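# Move desk box and blue blocks onto bookcase bottom shelf

## Task

Take the cardboard box off the desk and set it upright, without any tilt, on the bookcase's lowest shelf so that its whole footprint lies within the rear half of that shelf. At the end both blue foam blocks must also sit on that same shelf. The robot must not topple or be left leaning, or the task fails. Anything that stays in place only because the robot is holding it does not count.

## Robot and tools

Robot: a Hello Robot Stretch 4 with a single arm. It has an omni-wheel base, a lift that rides up a mast, an arm that telescopes straight ahead, a three-joint wrist (yaw, pitch, roll) and a two-finger gripper. It stands about 1.6 m tall, and the base edge lies no more than 0.23 m from the base origin. Loose objects may occasionally get a short push from outside.

Frames: the base frame sits on the floor below the base centre, with x ahead, y to the left and z up. hand_pose is given in this frame and marks a point between the open fingertips. With all wrist joints at 0 its axes line up with the base axes. The printed hand position may be slightly wrong. The odometry frame is where the base frame was when the scene began. base_odometry comes from wheel rotation only, so slipping is counted as travel. Its heading runs from -3.142 to 3.142, positive to the left.

execute_actions: arguments are actions, a list holding one action or nothing, and cameras. An empty list just reports state and images. An action may contain base, joints or both, plus optional pace and contact_limits. Alternatively it holds only end_of_arm. All motions in one action begin together and may end at different times. Each action runs for at most 15 s.
- base: exactly one command, each a relative move from where the base last reported itself. translate_m is metres straight ahead (negative for backward), from -2 to 2. strafe_m is metres sideways with no turning, left positive, from -2 to 2. rotate_rad is radians turned in place, counter-clockwise seen from above positive, from -3.2 to 3.2.
- joints: absolute targets keyed by name, not offsets. lift_m: 0 to 1.2 m (tolerance 0.004). arm_m: extension, 0 to 0.55 m (0.004). wrist_yaw_rad: -1.134 to 4.276 (0.02); 0 points forward, positive turns left, 3.14 is stowed, and above 3.4 the arm may get in the way. wrist_pitch_rad: -1.117 to 4.259 (0.05); 0 is level and 1.57 points straight down. wrist_roll_rad: -1.117 to 4.259 (0.02); at 0 the fingers are level, and positive turns clockwise as seen from behind the gripper. gripper_m: fingertip gap, -0.038 to 0.141 m (0.004); values below 0 make the fingers press together. A joint target outside its range gets clipped to the limit and carried out, and the result notes this. Any other bad value or unknown key rejects the whole call, and nothing moves.
- pace: "slow", "default" (used if omitted), "fast" or "max". The base reaches 0.1/0.3/0.4/0.6 m/s and turns at 1/2/3/4 rad/s. Once lift_m is above 0.2, these are capped further according to lift height, falling to 0.3 m/s and 1 rad/s at 1.2. Wrist speed does not change with pace.
- contact_limits: only arm_m, from 0 (lightest) to 0.75 (hardest), 0.5 if omitted. It sets how much force the arm may apply before it halts.
- end_of_arm: "enable_torque" turns any self-disabled wrist or gripper motor back on, and it then holds where it is.
- cameras: a list from head_camera, head_left_camera, head_right_camera, wrist_camera, all. Omitted, null or ["all"] gives every camera; [] gives none. An unknown name rejects the call. The pictures line gives the image order.
A joint or base not named in an action may still be driving toward its earlier target without its status showing it. To unfold the wrist at the start, send lift_m 0.4 together with wrist_yaw_rad 0.

wait: seconds from 0 to 10. It commands nothing new and returns state and images like an empty action.
zoom_image: camera plus region [x0, y0, x1, y1] in pixels measured from the image's top-left corner, at most 504 by 504. It only works on cameras that returned full images in the latest result.
finished_scene: scene, the number of the current scene. It ends that scene for good once the robot has held its last command, and reports success. The goal has to hold on its own at that point. Sending a reply with no tool call ends everything.

Cameras: head_camera is at the mast top, looking forward and down; turn the base to look elsewhere. head_left_camera and head_right_camera are fisheyes beside it that look more steeply down and show the base and arm. wrist_camera looks along the fingers, with the fingertips near the bottom of its image.

Result lines: base_status and joint_status tell how each motion ended. "done" for the base only means the wheels turned the commanded amount. "off_target" means it stopped short and may still be pushing. "contact_stop_at_<key>" means something blocked it; the part drops its target and goes slack, so a slack lift can sink under load and slack wheels can roll. "limit_stop_at_<name>" is a built-in limit. limit_stop_at_tilt means a lean above 6 degrees, with lift, arm and wheels slack until the lean drops. limit_stop_at_own_body means a self-collision guard; you can move away from the body, and the lift and arm may go slack. "torque_fault" means a wrist motor maxed out and went limp until enable_torque is sent. After time_out or any stop, the part holds where it rested unless slack. If a result reports a stop, the remaining calls of that reply in the scene are skipped. on_its_own lists things not commanded in this call; its "held at" is the held target, not the actual position. lidar_m gives 12 distances in metres from the base origin, each covering a 30 degree sector: 1st ahead, then counter-clockwise (4th left, 7th behind, 10th right). "-" means nothing was seen or something is closer than 0.25 m. It sees from about 0.15 m up and can miss glass, thin legs and much of what is behind. wrist_depth_mm is a 7x7 grid of median depths, 100 to 2000 mm, reading from the top left. turned_by_wheels versus turned_by_imu: a gap above about 0.1 rad suggests a hit or slip, and the heading error is roughly their difference. base_tilt is in degrees, with forward and right positive and a fixed bias of up to about 1.5. motor_effort is a percentage of maximum, positive toward higher joint values, with the peak in brackets. Readings have fixed biases and noise. For wheel_0 to wheel_2, positive means turning right.

Gripping: command a gap smaller than the object. Going further below squeezes harder and pulls the object toward the wrist by up to a third of the excess, and opening pushes it back out. Neither the reading nor "done" proves a grasp; at targets of 0 or more, a firm hold shows as a clear gripper effort change. Fingertips pressed on a surface can stick, so lift them.

Avoid: driving or turning with more than 1 kg held and arm_m above 0.2, especially at fast or max pace. Avoid steady pushes or pulls, which can tip the robot, especially with the gripper high or a high contact limit. Avoid holding over 2 kg in a level gripper, pressing the gripper into things, and tilting the wrist up (pitch below -0.2) while rolled (roll below -0.4 or above 4). Avoid drops, slips, slams and hard hits. While you think, the robot keeps its last command and the world keeps moving.

Each tool is called after ">>>" by a JSON object that holds its "method" and its "body".

## Session

>>> {"method": "execute_actions", "body": {"actions": []}}

Scene clock: 0.00 s.
base_odometry: x=+0.000 y=+0.000 heading=+0.000 (m, m, rad; odometry frame)
turned_by_wheels: +0.000 (rad since the last result)
turned_by_imu: +0.000 (rad since the last result)
base_tilt: forward=+0.0 right=+0.3 (deg)
lidar_m: 2.02 1.61 0.79 0.86 2.25 1.95 2.16 1.79 1.74 2.14 1.75 1.72
base_status: not commanded
joint_positions: lift_m=+0.151 arm_m=+0.001 wrist_yaw_rad=+3.162 wrist_pitch_rad=+0.009 wrist_roll_rad=+0.018 gripper_m=+0.057
joint_status: not commanded
motor_effort: lift_m=+19 arm_m=+0 wrist_yaw_rad=+0 wrist_pitch_rad=-7 wrist_roll_rad=-2 gripper_m=-5 wheel_0=+0 wheel_1=+0 wheel_2=+0 (%)
hand_pose: x=-0.1180 y=+0.0815 z=+0.3269 quat_wxyz=(-0.010, -0.005, +0.009, +1.000) (m; base frame)
wrist_depth_mm: - 144 214 - - - 1863 / - 109 141 - - - 1808 / - 108 139 - - - 1808 / - 115 139 - - - 1808 / 144 141 - - - - 1756 / 208 1537 1205 1464 209 1430 1366 / 206 946 820 917 854 820 878
pictures: head_camera, head_left_camera, head_right_camera, wrist_camera
Images, in order (width x height): head_camera 420x560, head_left_camera 420x672, head_right_camera 420x672, wrist_camera 616x392.

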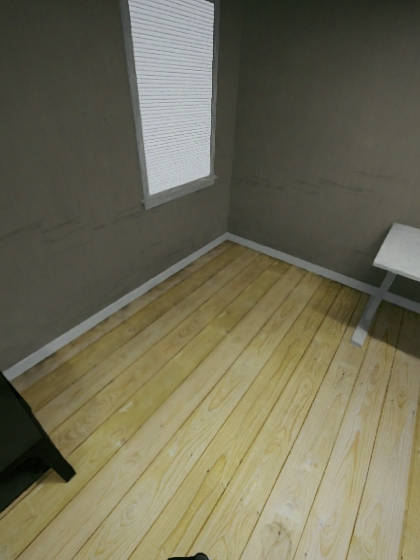

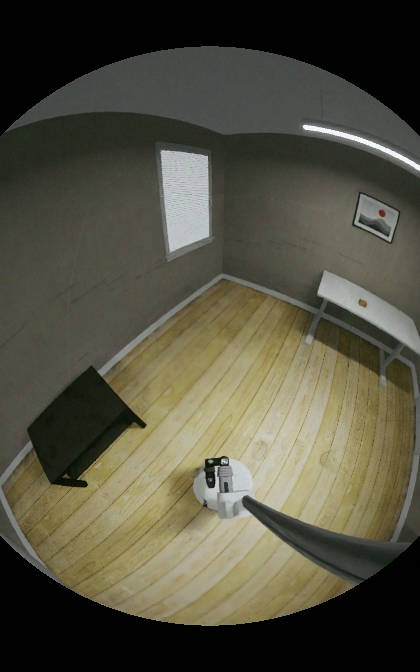

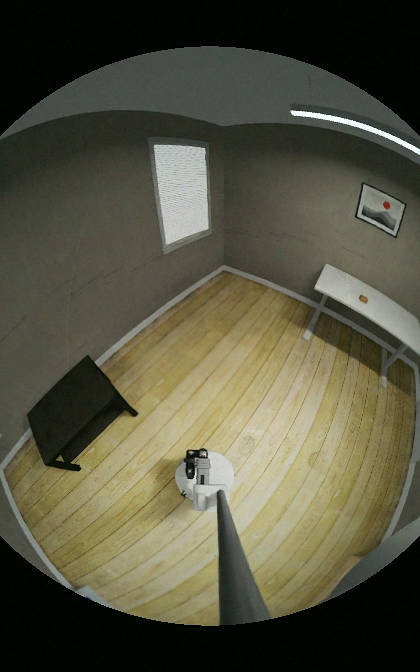

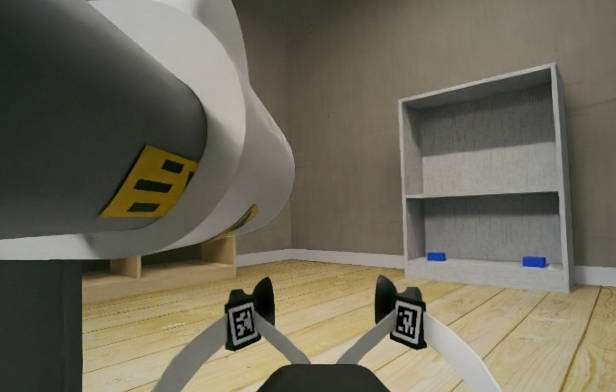

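>>> {"method": "execute_actions", "body": {"actions": [{"base":{"rotate_rad":-0.65},"joints":{"lift_m":0.75,"wrist_yaw_rad":0,"gripper_m":0.13}}]}}

Scene clock: 7.53 s.
base_odometry: x=+0.000 y=+0.000 heading=-0.650 (m, m, rad; odometry frame)
turned_by_wheels: -0.650 (rad since the last result)
turned_by_imu: -0.644 (rad since the last result)
base_tilt: forward=+0.0 right=+0.5 (deg)
lidar_m: 1.72 2.25 1.66 0.80 0.81 1.16 1.95 2.07 1.84 1.76 2.25 1.79
base_status: done
joint_positions: lift_m=+0.750 arm_m=+0.001 wrist_yaw_rad=+0.000 wrist_pitch_rad=+0.009 wrist_roll_rad=+0.018 gripper_m=+0.130
joint_status: all done
motor_effort: lift_m=+22(25) arm_m=+0(0) wrist_yaw_rad=+0(6) wrist_pitch_rad=-8(10) wrist_roll_rad=-3(2) gripper_m=-1(4) wheel_0=+1(7) wheel_1=+0(7) wheel_2=+1(7) (%)
hand_pose: x=+0.4607 y=-0.0873 z=+0.9253 quat_wxyz=(+1.000, +0.009, +0.005, +0.000) (m; base frame)
wrist_depth_mm: - - - - - - - / - - - - - - - / - - - - - - - / - - - - - - - / - - - - - - - / - - 219 - - 210 - / - - - - - - -
pictures: head_camera, head_left_camera, head_right_camera, wrist_camera
Images, in order (width x height): head_camera 420x560, head_left_camera 420x672, head_right_camera 420x672, wrist_camera 616x392.

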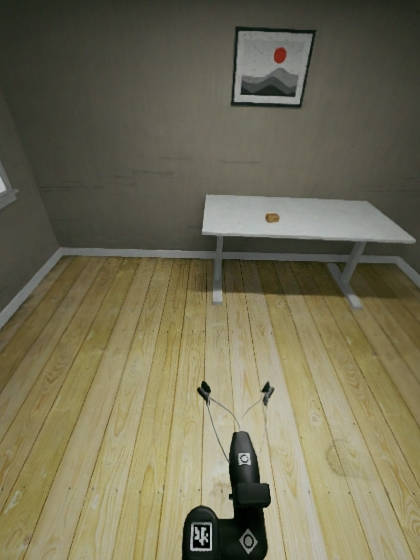

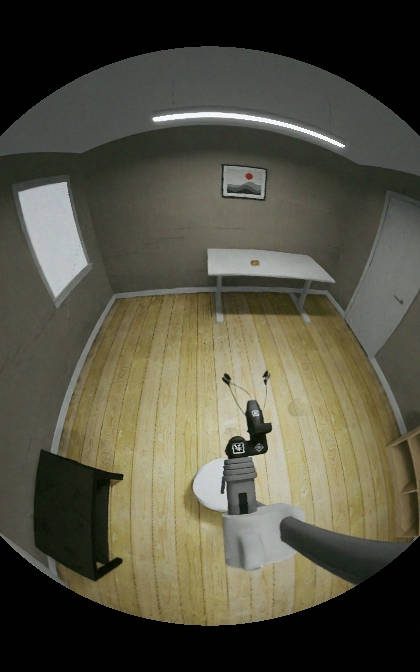

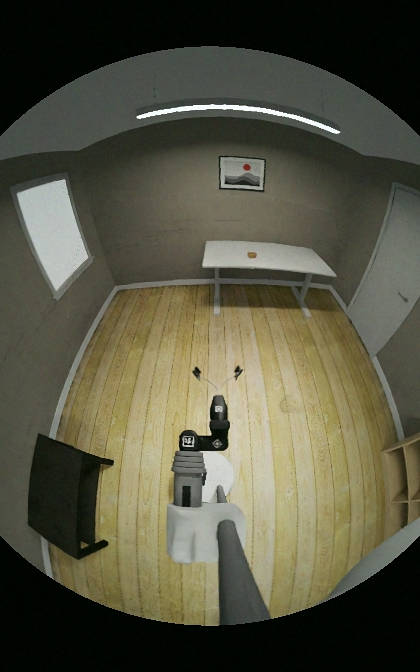

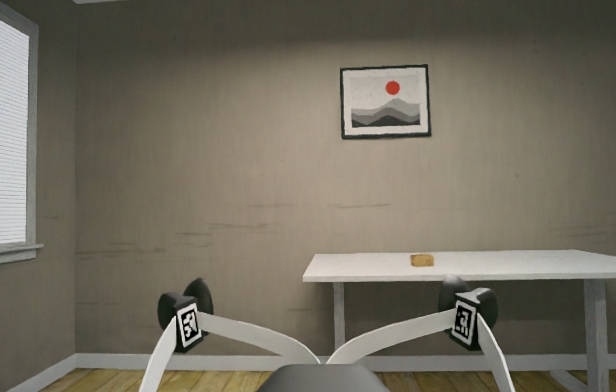

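>>> {"method": "execute_actions", "body": {"actions": [{"base":{"translate_m":1.15},"joints":{"wrist_pitch_rad":0.6,"lift_m":0.85},"pace":"fast"}], "cameras": []}}

>>> {"method": "execute_actions", "body": {"actions": [{"base":{"strafe_m":-0.38},"pace":"fast"}], "cameras": ["head_camera","wrist_camera"]}}

Scene clock: 17.10 s.
base_odometry: x=+0.916 y=-0.696 heading=-0.650 (m, m, rad; odometry frame)
turned_by_wheels: +0.000 (rad since the last result)
turned_by_imu: +0.000 (rad since the last result)
base_tilt: forward=+0.0 right=+0.5 (deg)
lidar_m: 0.55 1.42 1.62 1.58 1.59 1.38 3.28 2.53 2.17 2.05 0.82 0.59
base_status: done
joint_positions: lift_m=+0.850 arm_m=+0.001 wrist_yaw_rad=+0.000 wrist_pitch_rad=+0.602 wrist_roll_rad=+0.018 gripper_m=+0.130
joint_status: all done
motor_effort: lift_m=+22(24) arm_m=+0(0) wrist_yaw_rad=+3(2) wrist_pitch_rad=-4(6) wrist_roll_rad=-3(3) gripper_m=-1(1) wheel_0=+0(8) wheel_1=+0(7) wheel_2=+1(12) (%)
hand_pose: x=+0.4101 y=-0.0874 z=+0.8647 quat_wxyz=(+0.955, +0.009, +0.296, -0.003) (m; base frame)
wrist_depth_mm: 1025 1025 1025 1025 991 991 960 / 1118 1118 1098 1078 1060 1042 1025 / 1255 1229 1205 809 778 768 750 / 1336 1336 1308 609 597 585 564 / 1499 1464 1430 484 477 469 459 / 1366 1336 220 1229 1281 210 1205 / 1138 1118 1098 160 1078 1060 1078
pictures: none
No camera images: the call's "cameras" was empty. Leave "cameras" out to get every camera's image.

Scene clock: 19.37 s.
base_odometry: x=+0.686 y=-0.998 heading=-0.649 (m, m, rad; odometry frame)
turned_by_wheels: +0.000 (rad since the last result)
turned_by_imu: +0.000 (rad since the last result)
base_tilt: forward=+0.0 right=+0.5 (deg)
lidar_m: 0.55 0.62 1.97 1.96 1.66 1.74 3.47 2.02 1.82 1.70 0.79 0.58
base_status: done
joint_positions: lift_m=+0.850 arm_m=+0.001 wrist_yaw_rad=+0.000 wrist_pitch_rad=+0.602 wrist_roll_rad=+0.018 gripper_m=+0.130
joint_status: not commanded
motor_effort: lift_m=+22(22) arm_m=+0(0) wrist_yaw_rad=+1(2) wrist_pitch_rad=-6(7) wrist_roll_rad=-1(2) gripper_m=+0(1) wheel_0=+1(11) wheel_1=+1(10) wheel_2=+0(1) (%)
hand_pose: x=+0.4101 y=-0.0874 z=+0.8647 quat_wxyz=(+0.955, +0.009, +0.296, -0.003) (m; base frame)
wrist_depth_mm: 1025 1025 1025 991 1008 991 976 / 1118 1118 1078 1060 1060 1025 1008 / 1229 917 831 809 788 768 750 / 1308 634 621 585 585 580 569 / 512 500 492 484 480 469 462 / 1308 1308 219 1255 433 209 1182 / 1160 1118 1078 160 1060 1060 1078
pictures: head_camera, wrist_camera
Images, in order (width x height): head_camera 420x560, wrist_camera 616x392.

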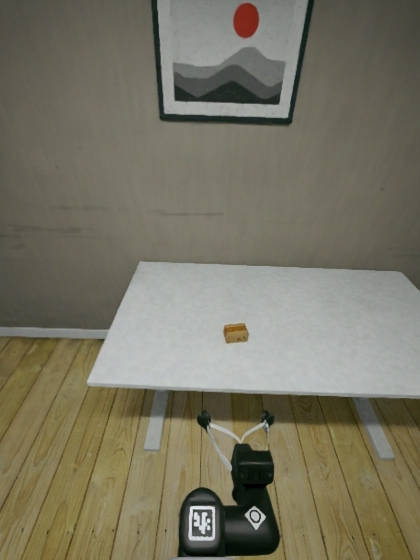

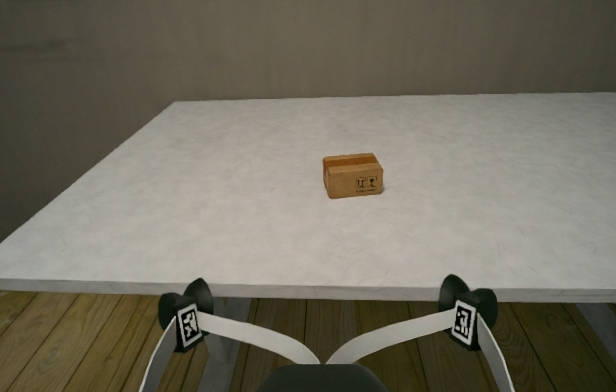

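>>> {"method": "execute_actions", "body": {"actions": [{"joints":{"arm_m":0.25,"lift_m":0.78}}], "cameras": ["head_camera","wrist_camera"]}}

Scene clock: 26.73 s.
base_odometry: x=+0.686 y=-0.998 heading=-0.649 (m, m, rad; odometry frame)
turned_by_wheels: +0.000 (rad since the last result)
turned_by_imu: -0.001 (rad since the last result)
base_tilt: forward=+0.0 right=+0.5 (deg)
lidar_m: 0.57 0.59 1.95 1.95 1.63 1.72 3.46 2.02 1.84 1.71 0.77 0.57
base_status: not commanded
joint_positions: lift_m=+0.780 arm_m=+0.249 wrist_yaw_rad=+0.000 wrist_pitch_rad=+0.602 wrist_roll_rad=+0.018 gripper_m=+0.130
joint_status: all done
motor_effort: lift_m=+15(20) arm_m=+7(7) wrist_yaw_rad=+2(1) wrist_pitch_rad=-5(5) wrist_roll_rad=-2(1) gripper_m=+2(1) wheel_0=+1(1) wheel_1=+1(1) wheel_2=+0(0) (%)
hand_pose: x=+0.6575 y=-0.0874 z=+0.7952 quat_wxyz=(+0.955, +0.009, +0.296, -0.003) (m; base frame)
wrist_depth_mm: 809 798 788 778 768 768 759 / 866 854 842 831 820 809 798 / 931 668 647 627 615 591 585 / 500 492 480 473 439 449 442 / 397 392 384 364 343 364 357 / 325 322 220 314 310 210 301 / 278 267 265 160 259 255 259
pictures: head_camera, wrist_camera
Images, in order (width x height): head_camera 420x560, wrist_camera 616x392.

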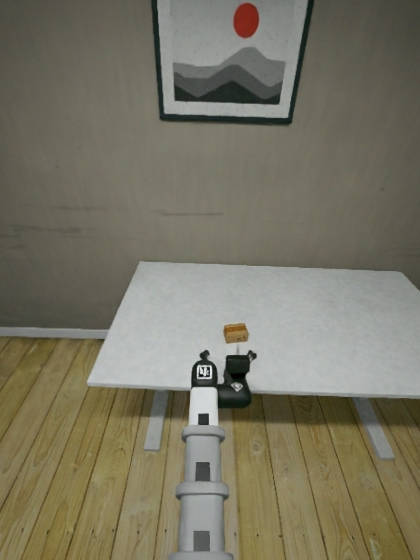

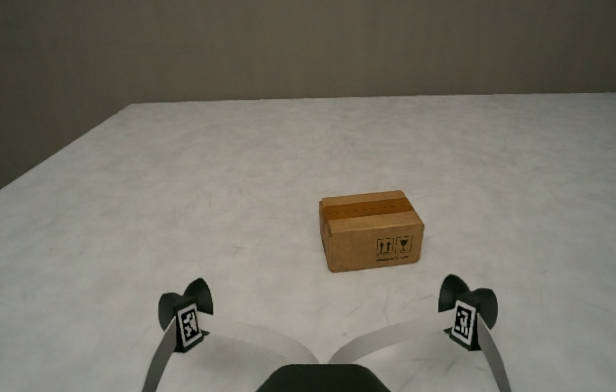

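>>> {"method": "execute_actions", "body": {"actions": [{"base":{"strafe_m":-0.042},"joints":{"lift_m":0.72,"gripper_m":0.141,"arm_m":0.29}}], "cameras": ["wrist_camera"]}}

Scene clock: 33.57 s.
base_odometry: x=+0.661 y=-1.032 heading=-0.649 (m, m, rad; odometry frame)
turned_by_wheels: +0.000 (rad since the last result)
turned_by_imu: -0.001 (rad since the last result)
base_tilt: forward=-0.1 right=+0.4 (deg)
lidar_m: 0.58 0.59 1.94 1.99 1.68 1.78 3.47 1.91 1.76 1.67 0.81 0.59
base_status: done
joint_positions: lift_m=+0.721 arm_m=+0.289 wrist_yaw_rad=-0.001 wrist_pitch_rad=+0.600 wrist_roll_rad=+0.018 gripper_m=+0.141
joint_status: all done
motor_effort: lift_m=+12(14) arm_m=+7(9) wrist_yaw_rad=+3(6) wrist_pitch_rad=+1(7) wrist_roll_rad=-2(3) gripper_m=+2(1) wheel_0=+1(7) wheel_1=-1(9) wheel_2=+0(1) (%)
hand_pose: x=+0.6978 y=-0.0877 z=+0.7359 quat_wxyz=(+0.955, +0.009, +0.295, -0.003) (m; base frame)
wrist_depth_mm: 759 759 750 741 741 732 723 / 831 798 768 732 707 683 661 / 535 517 500 488 473 459 452 / 389 379 373 273 336 349 343 / 306 300 294 279 285 281 277 / 251 241 236 241 238 204 232 / 213 205 208 154 203 196 200
pictures: wrist_camera
Images, in order (width x height): wrist_camera 616x392.

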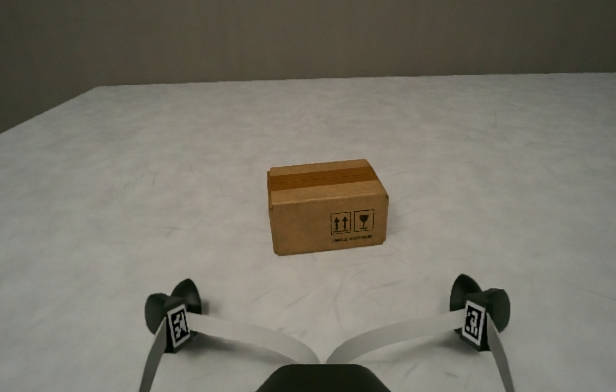

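>>> {"method": "execute_actions", "body": {"actions": [{"joints":{"lift_m":0.738,"wrist_roll_rad":-0.03}}], "cameras": []}}

>>> {"method": "execute_actions", "body": {"actions": [{"joints":{"arm_m":0.37}}], "cameras": ["wrist_camera"]}}

Scene clock: 39.33 s.
base_odometry: x=+0.661 y=-1.032 heading=-0.649 (m, m, rad; odometry frame)
turned_by_wheels: +0.000 (rad since the last result)
turned_by_imu: -0.001 (rad since the last result)
base_tilt: forward=-0.1 right=+0.5 (deg)
lidar_m: 0.56 0.57 1.93 1.99 1.67 1.81 3.47 1.88 1.81 1.66 0.78 0.59
base_status: not commanded
joint_positions: lift_m=+0.738 arm_m=+0.289 wrist_yaw_rad=+0.000 wrist_pitch_rad=+0.601 wrist_roll_rad=-0.030 gripper_m=+0.141
joint_status: all done
motor_effort: lift_m=+22(23) arm_m=+6(7) wrist_yaw_rad=+3(5) wrist_pitch_rad=-5(5) wrist_roll_rad=-3(10) gripper_m=-1(0) wheel_0=+1(1) wheel_1=-1(1) wheel_2=+0(0) (%)
hand_pose: x=+0.6976 y=-0.0874 z=+0.7527 quat_wxyz=(+0.955, -0.014, +0.296, +0.004) (m; base frame)
wrist_depth_mm: 778 768 759 750 732 723 707 / 842 788 788 778 768 759 732 / 525 525 521 517 512 517 512 / 394 392 392 294 368 387 384 / 312 314 312 289 298 310 309 / 260 252 252 259 259 206 256 / 222 216 223 156 221 215 220
pictures: none
No camera images: the call's "cameras" was empty. Leave "cameras" out to get every camera's image.

Scene clock: 40.50 s.
base_odometry: x=+0.661 y=-1.032 heading=-0.649 (m, m, rad; odometry frame)
turned_by_wheels: +0.000 (rad since the last result)
turned_by_imu: +0.000 (rad since the last result)
base_tilt: forward=+0.0 right=+0.3 (deg)
lidar_m: 0.54 0.61 1.96 2.01 1.67 1.78 3.47 1.91 1.79 1.66 0.80 0.58
base_status: not commanded
joint_positions: lift_m=+0.738 arm_m=+0.369 wrist_yaw_rad=+0.000 wrist_pitch_rad=+0.602 wrist_roll_rad=-0.030 gripper_m=+0.141
joint_status: all done
motor_effort: lift_m=+23(23) arm_m=+7(6) wrist_yaw_rad=+1(2) wrist_pitch_rad=-7(7) wrist_roll_rad=-3(3) gripper_m=+0(1) wheel_0=+1(1) wheel_1=-1(1) wheel_2=+0(0) (%)
hand_pose: x=+0.7776 y=-0.0874 z=+0.7526 quat_wxyz=(+0.955, -0.014, +0.296, +0.004) (m; base frame)
wrist_depth_mm: 699 691 691 676 668 654 640 / 759 732 723 707 699 691 676 / 525 521 517 512 512 512 512 / 392 392 389 389 387 384 384 / 312 314 312 236 287 309 307 / 259 252 214 210 211 206 256 / 222 216 222 156 220 214 220
pictures: wrist_camera
Images, in order (width x height): wrist_camera 616x392.

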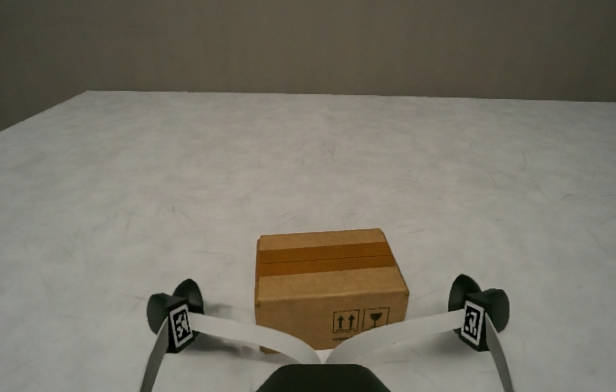

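Looks placed. Close.

>>> {"method": "execute_actions", "body": {"actions": [{"joints":{"gripper_m":0.04}}], "cameras": ["wrist_camera"]}}

>>> {"method": "execute_actions", "body": {"actions": [{"joints":{"lift_m":0.79}}], "cameras": ["wrist_camera"]}}

Scene clock: 47.23 s.
base_odometry: x=+0.661 y=-1.032 heading=-0.649 (m, m, rad; odometry frame)
turned_by_wheels: +0.000 (rad since the last result)
turned_by_imu: -0.001 (rad since the last result)
base_tilt: forward=-0.1 right=+0.3 (deg)
lidar_m: 0.54 0.59 1.96 1.98 1.69 1.77 3.45 1.89 1.75 1.66 0.78 0.59
base_status: not commanded
joint_positions: lift_m=+0.738 arm_m=+0.369 wrist_yaw_rad=+0.000 wrist_pitch_rad=+0.602 wrist_roll_rad=-0.030 gripper_m=+0.040
joint_status: all done
motor_effort: lift_m=+22(22) arm_m=+7(7) wrist_yaw_rad=+1(0) wrist_pitch_rad=-8(7) wrist_roll_rad=-2(2) gripper_m=-21(17) wheel_0=+1(1) wheel_1=-1(1) wheel_2=+0(0) (%)
hand_pose: x=+0.7775 y=-0.0874 z=+0.7524 quat_wxyz=(+0.955, -0.014, +0.297, +0.004) (m; base frame)
wrist_depth_mm: 707 699 691 676 661 654 640 / 759 732 723 707 699 691 676 / 525 521 517 512 508 508 508 / 392 389 387 389 384 384 382 / 310 310 310 224 296 309 307 / 259 259 199 197 198 256 255 / 222 210 210 208 208 208 219
pictures: wrist_camera
Images, in order (width x height): wrist_camera 616x392.

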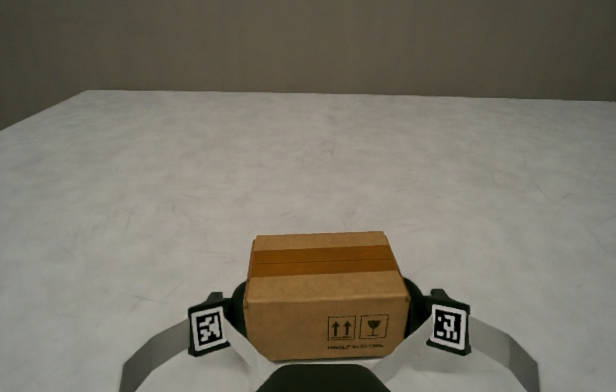

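Scene clock: 48.37 s.
base_odometry: x=+0.661 y=-1.032 heading=-0.649 (m, m, rad; odometry frame)
turned_by_wheels: +0.000 (rad since the last result)
turned_by_imu: +0.000 (rad since the last result)
base_tilt: forward=+0.1 right=+0.3 (deg)
lidar_m: 0.57 0.58 1.93 2.01 1.69 1.79 3.46 1.90 1.79 1.66 0.80 0.57
base_status: not commanded
joint_positions: lift_m=+0.790 arm_m=+0.369 wrist_yaw_rad=+0.000 wrist_pitch_rad=+0.603 wrist_roll_rad=-0.030 gripper_m=+0.040
joint_status: all done
motor_effort: lift_m=+22(23) arm_m=+7(7) wrist_yaw_rad=+2(1) wrist_pitch_rad=-9(10) wrist_roll_rad=-2(3) gripper_m=-21(22) wheel_0=+1(1) wheel_1=-1(1) wheel_2=+0(0) (%)
hand_pose: x=+0.7774 y=-0.0874 z=+0.8044 quat_wxyz=(+0.955, -0.014, +0.297, +0.004) (m; base frame)
wrist_depth_mm: 707 699 683 676 661 654 640 / 768 750 741 732 723 699 691 / 798 647 647 647 640 640 640 / 492 488 488 480 484 480 480 / 392 387 392 224 370 387 384 / 324 325 199 197 198 320 320 / 277 263 264 208 213 260 274
pictures: wrist_camera
Images, in order (width x height): wrist_camera 616x392.

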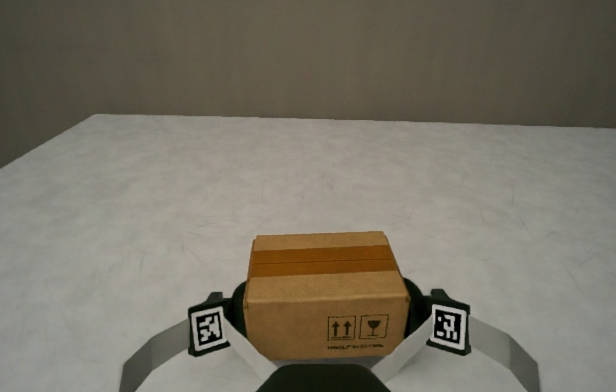

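>>> {"method": "execute_actions", "body": {"actions": [{"base":{"translate_m":-1.6},"joints":{"arm_m":0.0},"pace":"fast"}], "cameras": []}}

>>> {"method": "execute_actions", "body": {"actions": [{"base":{"rotate_rad":-3.14},"joints":{"lift_m":0.3,"arm_m":0.05}}]}}

Scene clock: 59.03 s.
base_odometry: x=-0.613 y=-0.064 heading=-0.649 (m, m, rad; odometry frame)
turned_by_wheels: +0.000 (rad since the last result)
turned_by_imu: -0.005 (rad since the last result)
base_tilt: forward=+0.0 right=+0.2 (deg)
lidar_m: 2.17 2.83 1.28 1.18 1.29 1.89 1.49 1.56 1.38 1.32 1.80 2.25
base_status: done
joint_positions: lift_m=+0.790 arm_m=+0.002 wrist_yaw_rad=+0.000 wrist_pitch_rad=+0.603 wrist_roll_rad=-0.030 gripper_m=+0.040
joint_status: all done
joint sent to its limit — the command would take arm_m past its lower limit, so that joint was sent only as far as its limit.
motor_effort: lift_m=+23(23) arm_m=-6(7) wrist_yaw_rad=+2(0) wrist_pitch_rad=-10(10) wrist_roll_rad=-2(2) gripper_m=-21(19) wheel_0=-2(8) wheel_1=+0(8) wheel_2=+0(12) (%)
hand_pose: x=+0.4109 y=-0.0875 z=+0.8043 quat_wxyz=(+0.955, -0.014, +0.297, +0.004) (m; base frame)
wrist_depth_mm: - - - - - - - / - - - - - - - / - - - - - - - / 1863 1863 1808 1808 1808 1808 1863 / 1499 1499 1464 224 1397 1464 1430 / 1229 1229 199 197 198 1229 1205 / 1042 1008 991 208 213 976 1042
pictures: none
No camera images: the call's "cameras" was empty. Leave "cameras" out to get every camera's image.

Scene clock: 61.93 s.
base_odometry: x=-0.613 y=-0.064 heading=+2.494 (m, m, rad; odometry frame)
turned_by_wheels: -3.139 (rad since the last result)
turned_by_imu: -3.106 (rad since the last result)
base_tilt: forward=+0.1 right=+0.4 (deg)
lidar_m: 1.48 1.55 1.38 1.32 1.77 2.27 2.26 2.88 1.30 1.22 1.26 1.85
base_status: done
joint_positions: lift_m=+0.300 arm_m=+0.049 wrist_yaw_rad=+0.000 wrist_pitch_rad=+0.603 wrist_roll_rad=-0.030 gripper_m=+0.040
joint_status: all done
motor_effort: lift_m=+15(22) arm_m=+6(7) wrist_yaw_rad=+3(1) wrist_pitch_rad=-10(8) wrist_roll_rad=-3(2) gripper_m=-20(21) wheel_0=+3(8) wheel_1=+2(8) wheel_2=+2(8) (%)
hand_pose: x=+0.4574 y=-0.0875 z=+0.3149 quat_wxyz=(+0.955, -0.014, +0.297, +0.004) (m; base frame)
wrist_depth_mm: 1430 1397 1336 1336 1281 1308 1308 / 1537 1537 1336 1397 1366 1430 1397 / 1255 1255 1229 1229 1229 1229 1205 / 931 931 931 917 917 917 917 / 741 741 732 224 707 732 732 / 615 621 199 197 198 609 615 / 530 500 500 208 213 496 525
pictures: head_camera, head_left_camera, head_right_camera, wrist_camera
Images, in order (width x height): head_camera 420x560, head_left_camera 420x672, head_right_camera 420x672, wrist_camera 616x392.

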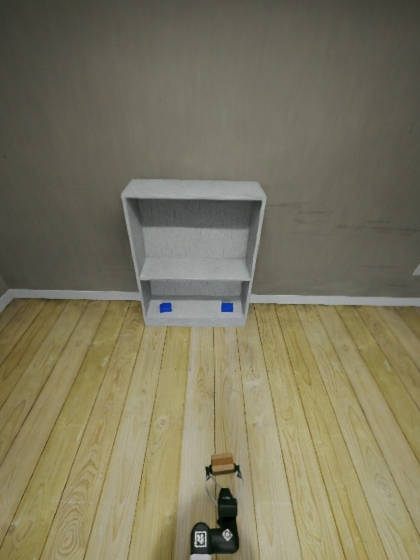

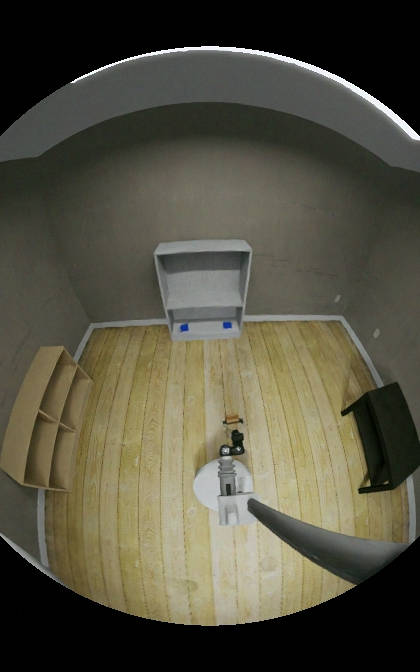

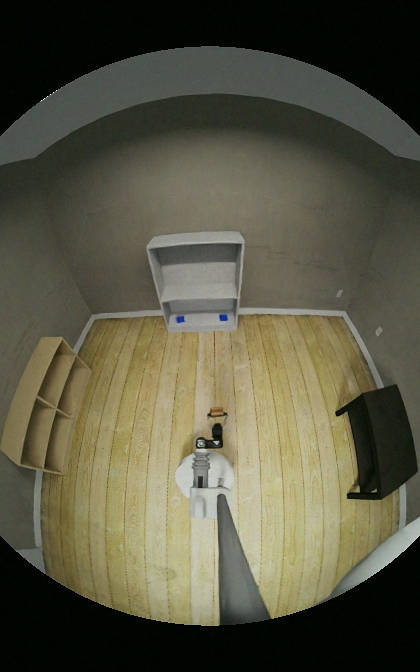

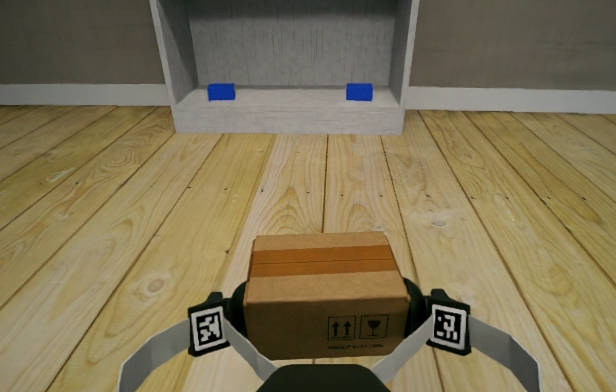

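>>> {"method": "execute_actions", "body": {"actions": [{"base":{"translate_m":0.95},"joints":{"lift_m":0.17,"wrist_yaw_rad":-0.08},"pace":"fast"}], "cameras": []}}

>>> {"method": "execute_actions", "body": {"actions": [{"base":{"strafe_m":0.16}}], "cameras": ["head_camera","wrist_camera"]}}

Scene clock: 71.57 s.
base_odometry: x=-1.371 y=+0.509 heading=+2.494 (m, m, rad; odometry frame)
turned_by_wheels: +0.000 (rad since the last result)
turned_by_imu: +0.000 (rad since the last result)
base_tilt: forward=+0.1 right=+0.5 (deg)
lidar_m: 0.53 0.56 1.20 1.32 1.38 2.46 4.05 1.77 1.32 2.03 1.20 0.57
base_status: done
joint_positions: lift_m=+0.170 arm_m=+0.049 wrist_yaw_rad=-0.080 wrist_pitch_rad=+0.603 wrist_roll_rad=-0.030 gripper_m=+0.040
joint_status: all done
motor_effort: lift_m=+15(15) arm_m=+6(6) wrist_yaw_rad=+3(2) wrist_pitch_rad=-8(9) wrist_roll_rad=-1(2) gripper_m=-20(24) wheel_0=+0(9) wheel_1=-1(8) wheel_2=+2(12) (%)
hand_pose: x=+0.4497 y=-0.1061 z=+0.1848 quat_wxyz=(+0.954, -0.002, +0.297, -0.034) (m; base frame)
wrist_depth_mm: 466 469 477 477 480 427 309 / 504 508 512 517 521 430 312 / 544 554 554 564 569 433 307 / 492 492 488 488 404 436 334 / 394 394 392 224 377 384 496 / 364 368 199 196 197 368 449 / 387 368 368 209 213 364 384
pictures: none
No camera images: the call's "cameras" was empty. Leave "cameras" out to get every camera's image.

Scene clock: 73.33 s.
base_odometry: x=-1.468 y=+0.381 heading=+2.495 (m, m, rad; odometry frame)
turned_by_wheels: +0.000 (rad since the last result)
turned_by_imu: -0.001 (rad since the last result)
base_tilt: forward=+0.0 right=+0.4 (deg)
lidar_m: 0.51 0.54 1.24 1.16 1.23 1.68 4.03 1.93 1.49 2.18 1.18 0.58
base_status: done
joint_positions: lift_m=+0.170 arm_m=+0.049 wrist_yaw_rad=-0.080 wrist_pitch_rad=+0.603 wrist_roll_rad=-0.030 gripper_m=+0.040
joint_status: not commanded
motor_effort: lift_m=+15(16) arm_m=+6(6) wrist_yaw_rad=+2(0) wrist_pitch_rad=-8(9) wrist_roll_rad=-3(3) gripper_m=-20(22) wheel_0=+0(10) wheel_1=+1(10) wheel_2=+0(2) (%)
hand_pose: x=+0.4497 y=-0.1061 z=+0.1848 quat_wxyz=(+0.954, -0.002, +0.297, -0.034) (m; base frame)
wrist_depth_mm: 466 469 473 477 477 480 477 / 500 500 508 512 517 521 508 / 530 544 549 559 569 564 521 / 459 469 488 488 488 439 442 / 382 392 394 224 377 389 387 / 359 364 199 197 198 364 387 / 389 368 368 208 213 364 384
pictures: head_camera, wrist_camera
Images, in order (width x height): head_camera 420x560, wrist_camera 616x392.

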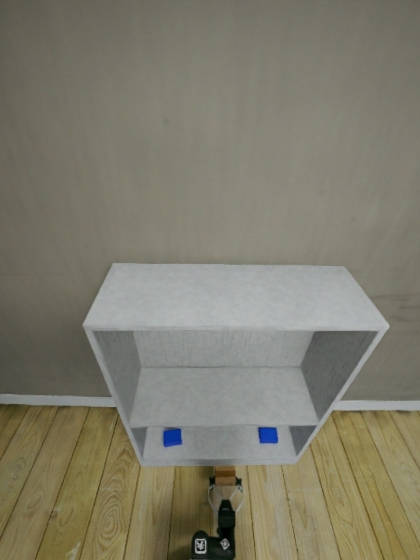

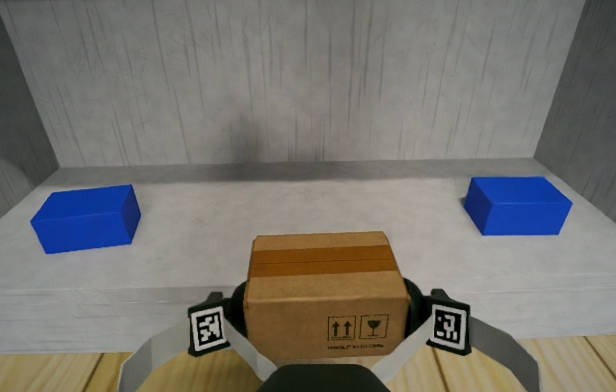

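>>> {"method": "execute_actions", "body": {"actions": [{"joints":{"arm_m":0.315,"lift_m":0.15,"wrist_yaw_rad":-0.05},"contact_limits":{"arm_m":0.2}}], "cameras": ["wrist_camera"]}}

>>> {"method": "execute_actions", "body": {"actions": [{"joints":{"lift_m":0.119},"pace":"slow"}], "cameras": ["wrist_camera"]}}

Scene clock: 81.00 s.
base_odometry: x=-1.468 y=+0.381 heading=+2.495 (m, m, rad; odometry frame)
turned_by_wheels: +0.000 (rad since the last result)
turned_by_imu: -0.001 (rad since the last result)
base_tilt: forward=+0.0 right=+0.4 (deg)
lidar_m: 0.52 0.53 1.24 1.15 1.19 1.69 4.02 1.94 1.48 2.18 1.22 0.57
base_status: not commanded
joint_positions: lift_m=+0.150 arm_m=+0.314 wrist_yaw_rad=-0.050 wrist_pitch_rad=+0.603 wrist_roll_rad=-0.030 gripper_m=+0.040
joint_status: all done
motor_effort: lift_m=+15(16) arm_m=+7(7) wrist_yaw_rad=+1(4) wrist_pitch_rad=-11(10) wrist_roll_rad=-3(2) gripper_m=-23(19) wheel_0=+0(0) wheel_1=+1(1) wheel_2=+0(0) (%)
contact_limits: arm_m 0.2
hand_pose: x=+0.7177 y=-0.0992 z=+0.1649 quat_wxyz=(+0.955, -0.007, +0.297, -0.019) (m; base frame)
wrist_depth_mm: 231 231 231 231 232 231 231 / 250 250 250 250 251 250 250 / 271 271 272 272 272 272 272 / 297 297 297 298 297 297 298 / 329 329 329 224 317 329 330 / 301 301 199 197 197 297 297 / 256 244 243 209 213 241 253
pictures: wrist_camera
Images, in order (width x height): wrist_camera 616x392.

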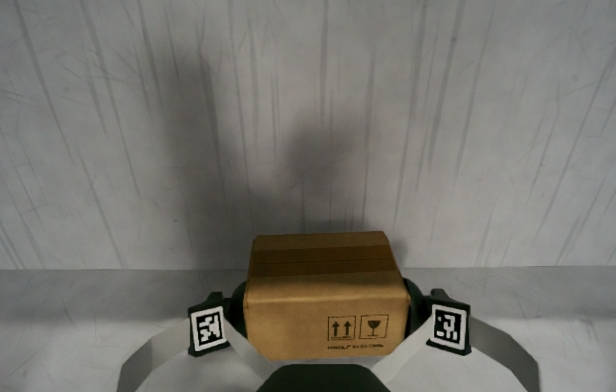

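Scene clock: 82.07 s.
base_odometry: x=-1.468 y=+0.381 heading=+2.495 (m, m, rad; odometry frame)
turned_by_wheels: +0.000 (rad since the last result)
turned_by_imu: +0.000 (rad since the last result)
base_tilt: forward=+0.0 right=+0.5 (deg)
lidar_m: 0.52 0.53 1.23 1.16 1.23 1.66 4.04 2.01 1.50 2.18 1.20 0.57
base_status: not commanded
joint_positions: lift_m=+0.119 arm_m=+0.314 wrist_yaw_rad=-0.050 wrist_pitch_rad=+0.603 wrist_roll_rad=-0.030 gripper_m=+0.040
joint_status: all done
motor_effort: lift_m=+15(15) arm_m=+7(7) wrist_yaw_rad=+2(0) wrist_pitch_rad=-9(9) wrist_roll_rad=-4(3) gripper_m=-20(21) wheel_0=+0(0) wheel_1=+1(1) wheel_2=+0(0) (%)
hand_pose: x=+0.7177 y=-0.0992 z=+0.1339 quat_wxyz=(+0.955, -0.007, +0.297, -0.019) (m; base frame)
wrist_depth_mm: 230 231 232 232 231 231 231 / 249 250 250 251 250 250 250 / 271 272 272 272 272 273 272 / 298 297 297 298 297 298 298 / 314 314 312 224 298 310 310 / 262 262 199 197 198 258 257 / 224 211 211 208 211 210 221
pictures: wrist_camera
Images, in order (width x height): wrist_camera 616x392.

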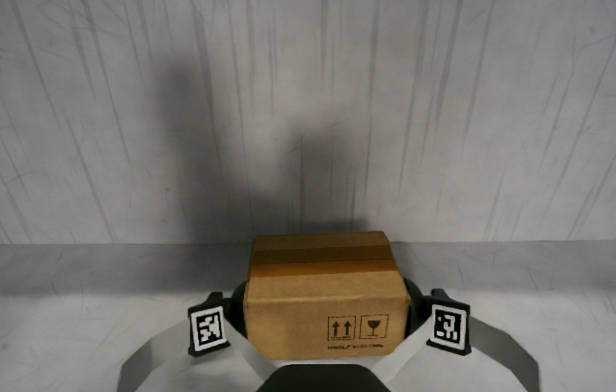

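>>> {"method": "execute_actions", "body": {"actions": [{"joints":{"arm_m":0.34,"lift_m":0.116},"pace":"slow"}], "cameras": []}}

>>> {"method": "execute_actions", "body": {"actions": [{"joints":{"gripper_m":0.125}}], "cameras": ["wrist_camera"]}}

>>> {"method": "execute_actions", "body": {"actions": [{"joints":{"arm_m":0.1,"lift_m":0.14}}], "cameras": ["wrist_camera"]}}

Scene clock: 95.73 s.
base_odometry: x=-1.468 y=+0.381 heading=+2.495 (m, m, rad; odometry frame)
turned_by_wheels: +0.000 (rad since the last result)
turned_by_imu: -0.001 (rad since the last result)
base_tilt: forward=+0.1 right=+0.5 (deg)
lidar_m: 0.53 0.53 1.22 1.17 1.20 1.70 4.04 2.00 1.50 2.16 1.19 0.53
base_status: not commanded
joint_positions: lift_m=+0.116 arm_m=+0.339 wrist_yaw_rad=-0.050 wrist_pitch_rad=+0.603 wrist_roll_rad=-0.030 gripper_m=+0.040
joint_status: all done
motor_effort: lift_m=+15(14) arm_m=+7(6) wrist_yaw_rad=+0(1) wrist_pitch_rad=-9(7) wrist_roll_rad=-3(2) gripper_m=-22(19) wheel_0=+0(0) wheel_1=+1(1) wheel_2=+0(0) (%)
hand_pose: x=+0.7427 y=-0.0992 z=+0.1310 quat_wxyz=(+0.955, -0.007, +0.297, -0.019) (m; base frame)
wrist_depth_mm: 208 208 208 209 208 209 209 / 224 225 225 226 225 225 225 / 245 246 245 246 245 246 246 / 268 268 267 268 270 268 268 / 291 290 290 224 286 291 291 / 257 257 199 197 197 255 254 / 220 208 208 208 209 207 217
pictures: none
No camera images: the call's "cameras" was empty. Leave "cameras" out to get every camera's image.

Scene clock: 97.50 s.
base_odometry: x=-1.468 y=+0.381 heading=+2.495 (m, m, rad; odometry frame)
turned_by_wheels: +0.000 (rad since the last result)
turned_by_imu: +0.000 (rad since the last result)
base_tilt: forward=+0.0 right=+0.5 (deg)
lidar_m: 0.53 0.56 1.23 1.16 1.18 1.67 4.02 1.97 1.50 2.16 1.20 0.57
base_status: not commanded
joint_positions: lift_m=+0.116 arm_m=+0.339 wrist_yaw_rad=-0.050 wrist_pitch_rad=+0.602 wrist_roll_rad=-0.030 gripper_m=+0.125
joint_status: all done
motor_effort: lift_m=+14(14) arm_m=+7(7) wrist_yaw_rad=+2(2) wrist_pitch_rad=-5(10) wrist_roll_rad=-3(1) gripper_m=+0(22) wheel_0=+0(0) wheel_1=+1(1) wheel_2=+0(0) (%)
hand_pose: x=+0.7429 y=-0.0992 z=+0.1312 quat_wxyz=(+0.955, -0.007, +0.297, -0.019) (m; base frame)
wrist_depth_mm: 208 208 208 209 208 208 208 / 225 225 225 225 225 226 225 / 245 244 245 245 245 245 246 / 267 267 267 268 267 268 268 / 290 290 290 233 285 291 291 / 258 258 211 209 213 214 254 / 220 215 215 189 213 213 219
pictures: wrist_camera
Images, in order (width x height): wrist_camera 616x392.

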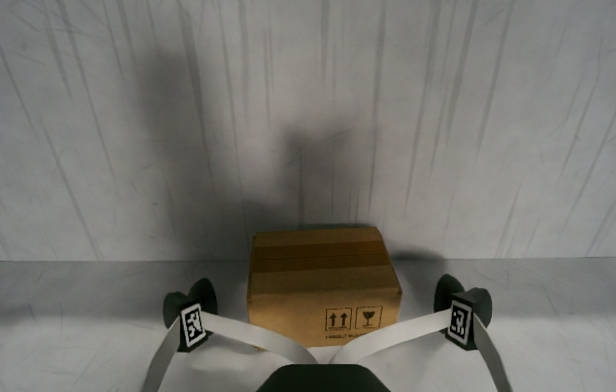

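Scene clock: 99.33 s.
base_odometry: x=-1.468 y=+0.381 heading=+2.495 (m, m, rad; odometry frame)
turned_by_wheels: +0.000 (rad since the last result)
turned_by_imu: -0.001 (rad since the last result)
base_tilt: forward=+0.2 right=+0.4 (deg)
lidar_m: 0.50 0.55 1.21 1.16 1.22 1.69 4.02 1.93 1.49 2.18 1.20 0.54
base_status: not commanded
joint_positions: lift_m=+0.140 arm_m=+0.101 wrist_yaw_rad=-0.050 wrist_pitch_rad=+0.602 wrist_roll_rad=-0.030 gripper_m=+0.125
joint_status: all done
motor_effort: lift_m=+23(25) arm_m=-7(5) wrist_yaw_rad=+2(3) wrist_pitch_rad=-5(5) wrist_roll_rad=-2(4) gripper_m=+2(2) wheel_0=+0(0) wheel_1=+1(1) wheel_2=+0(0) (%)
hand_pose: x=+0.5052 y=-0.0992 z=+0.1545 quat_wxyz=(+0.955, -0.007, +0.297, -0.020) (m; base frame)
wrist_depth_mm: 424 424 424 427 424 424 424 / 459 459 459 459 459 459 459 / 488 496 500 455 496 500 496 / 351 413 433 433 433 430 343 / 329 338 347 347 345 343 330 / 300 300 220 298 298 215 300 / 332 322 330 238 330 324 332
pictures: wrist_camera
Images, in order (width x height): wrist_camera 616x392.

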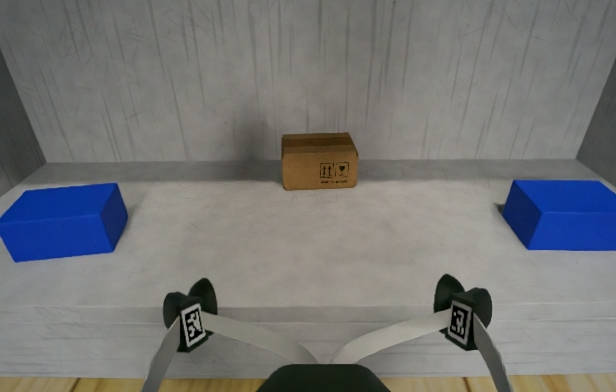

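>>> {"method": "finished_scene", "body": {"scene": 1}}

The scene is finished: the task was done.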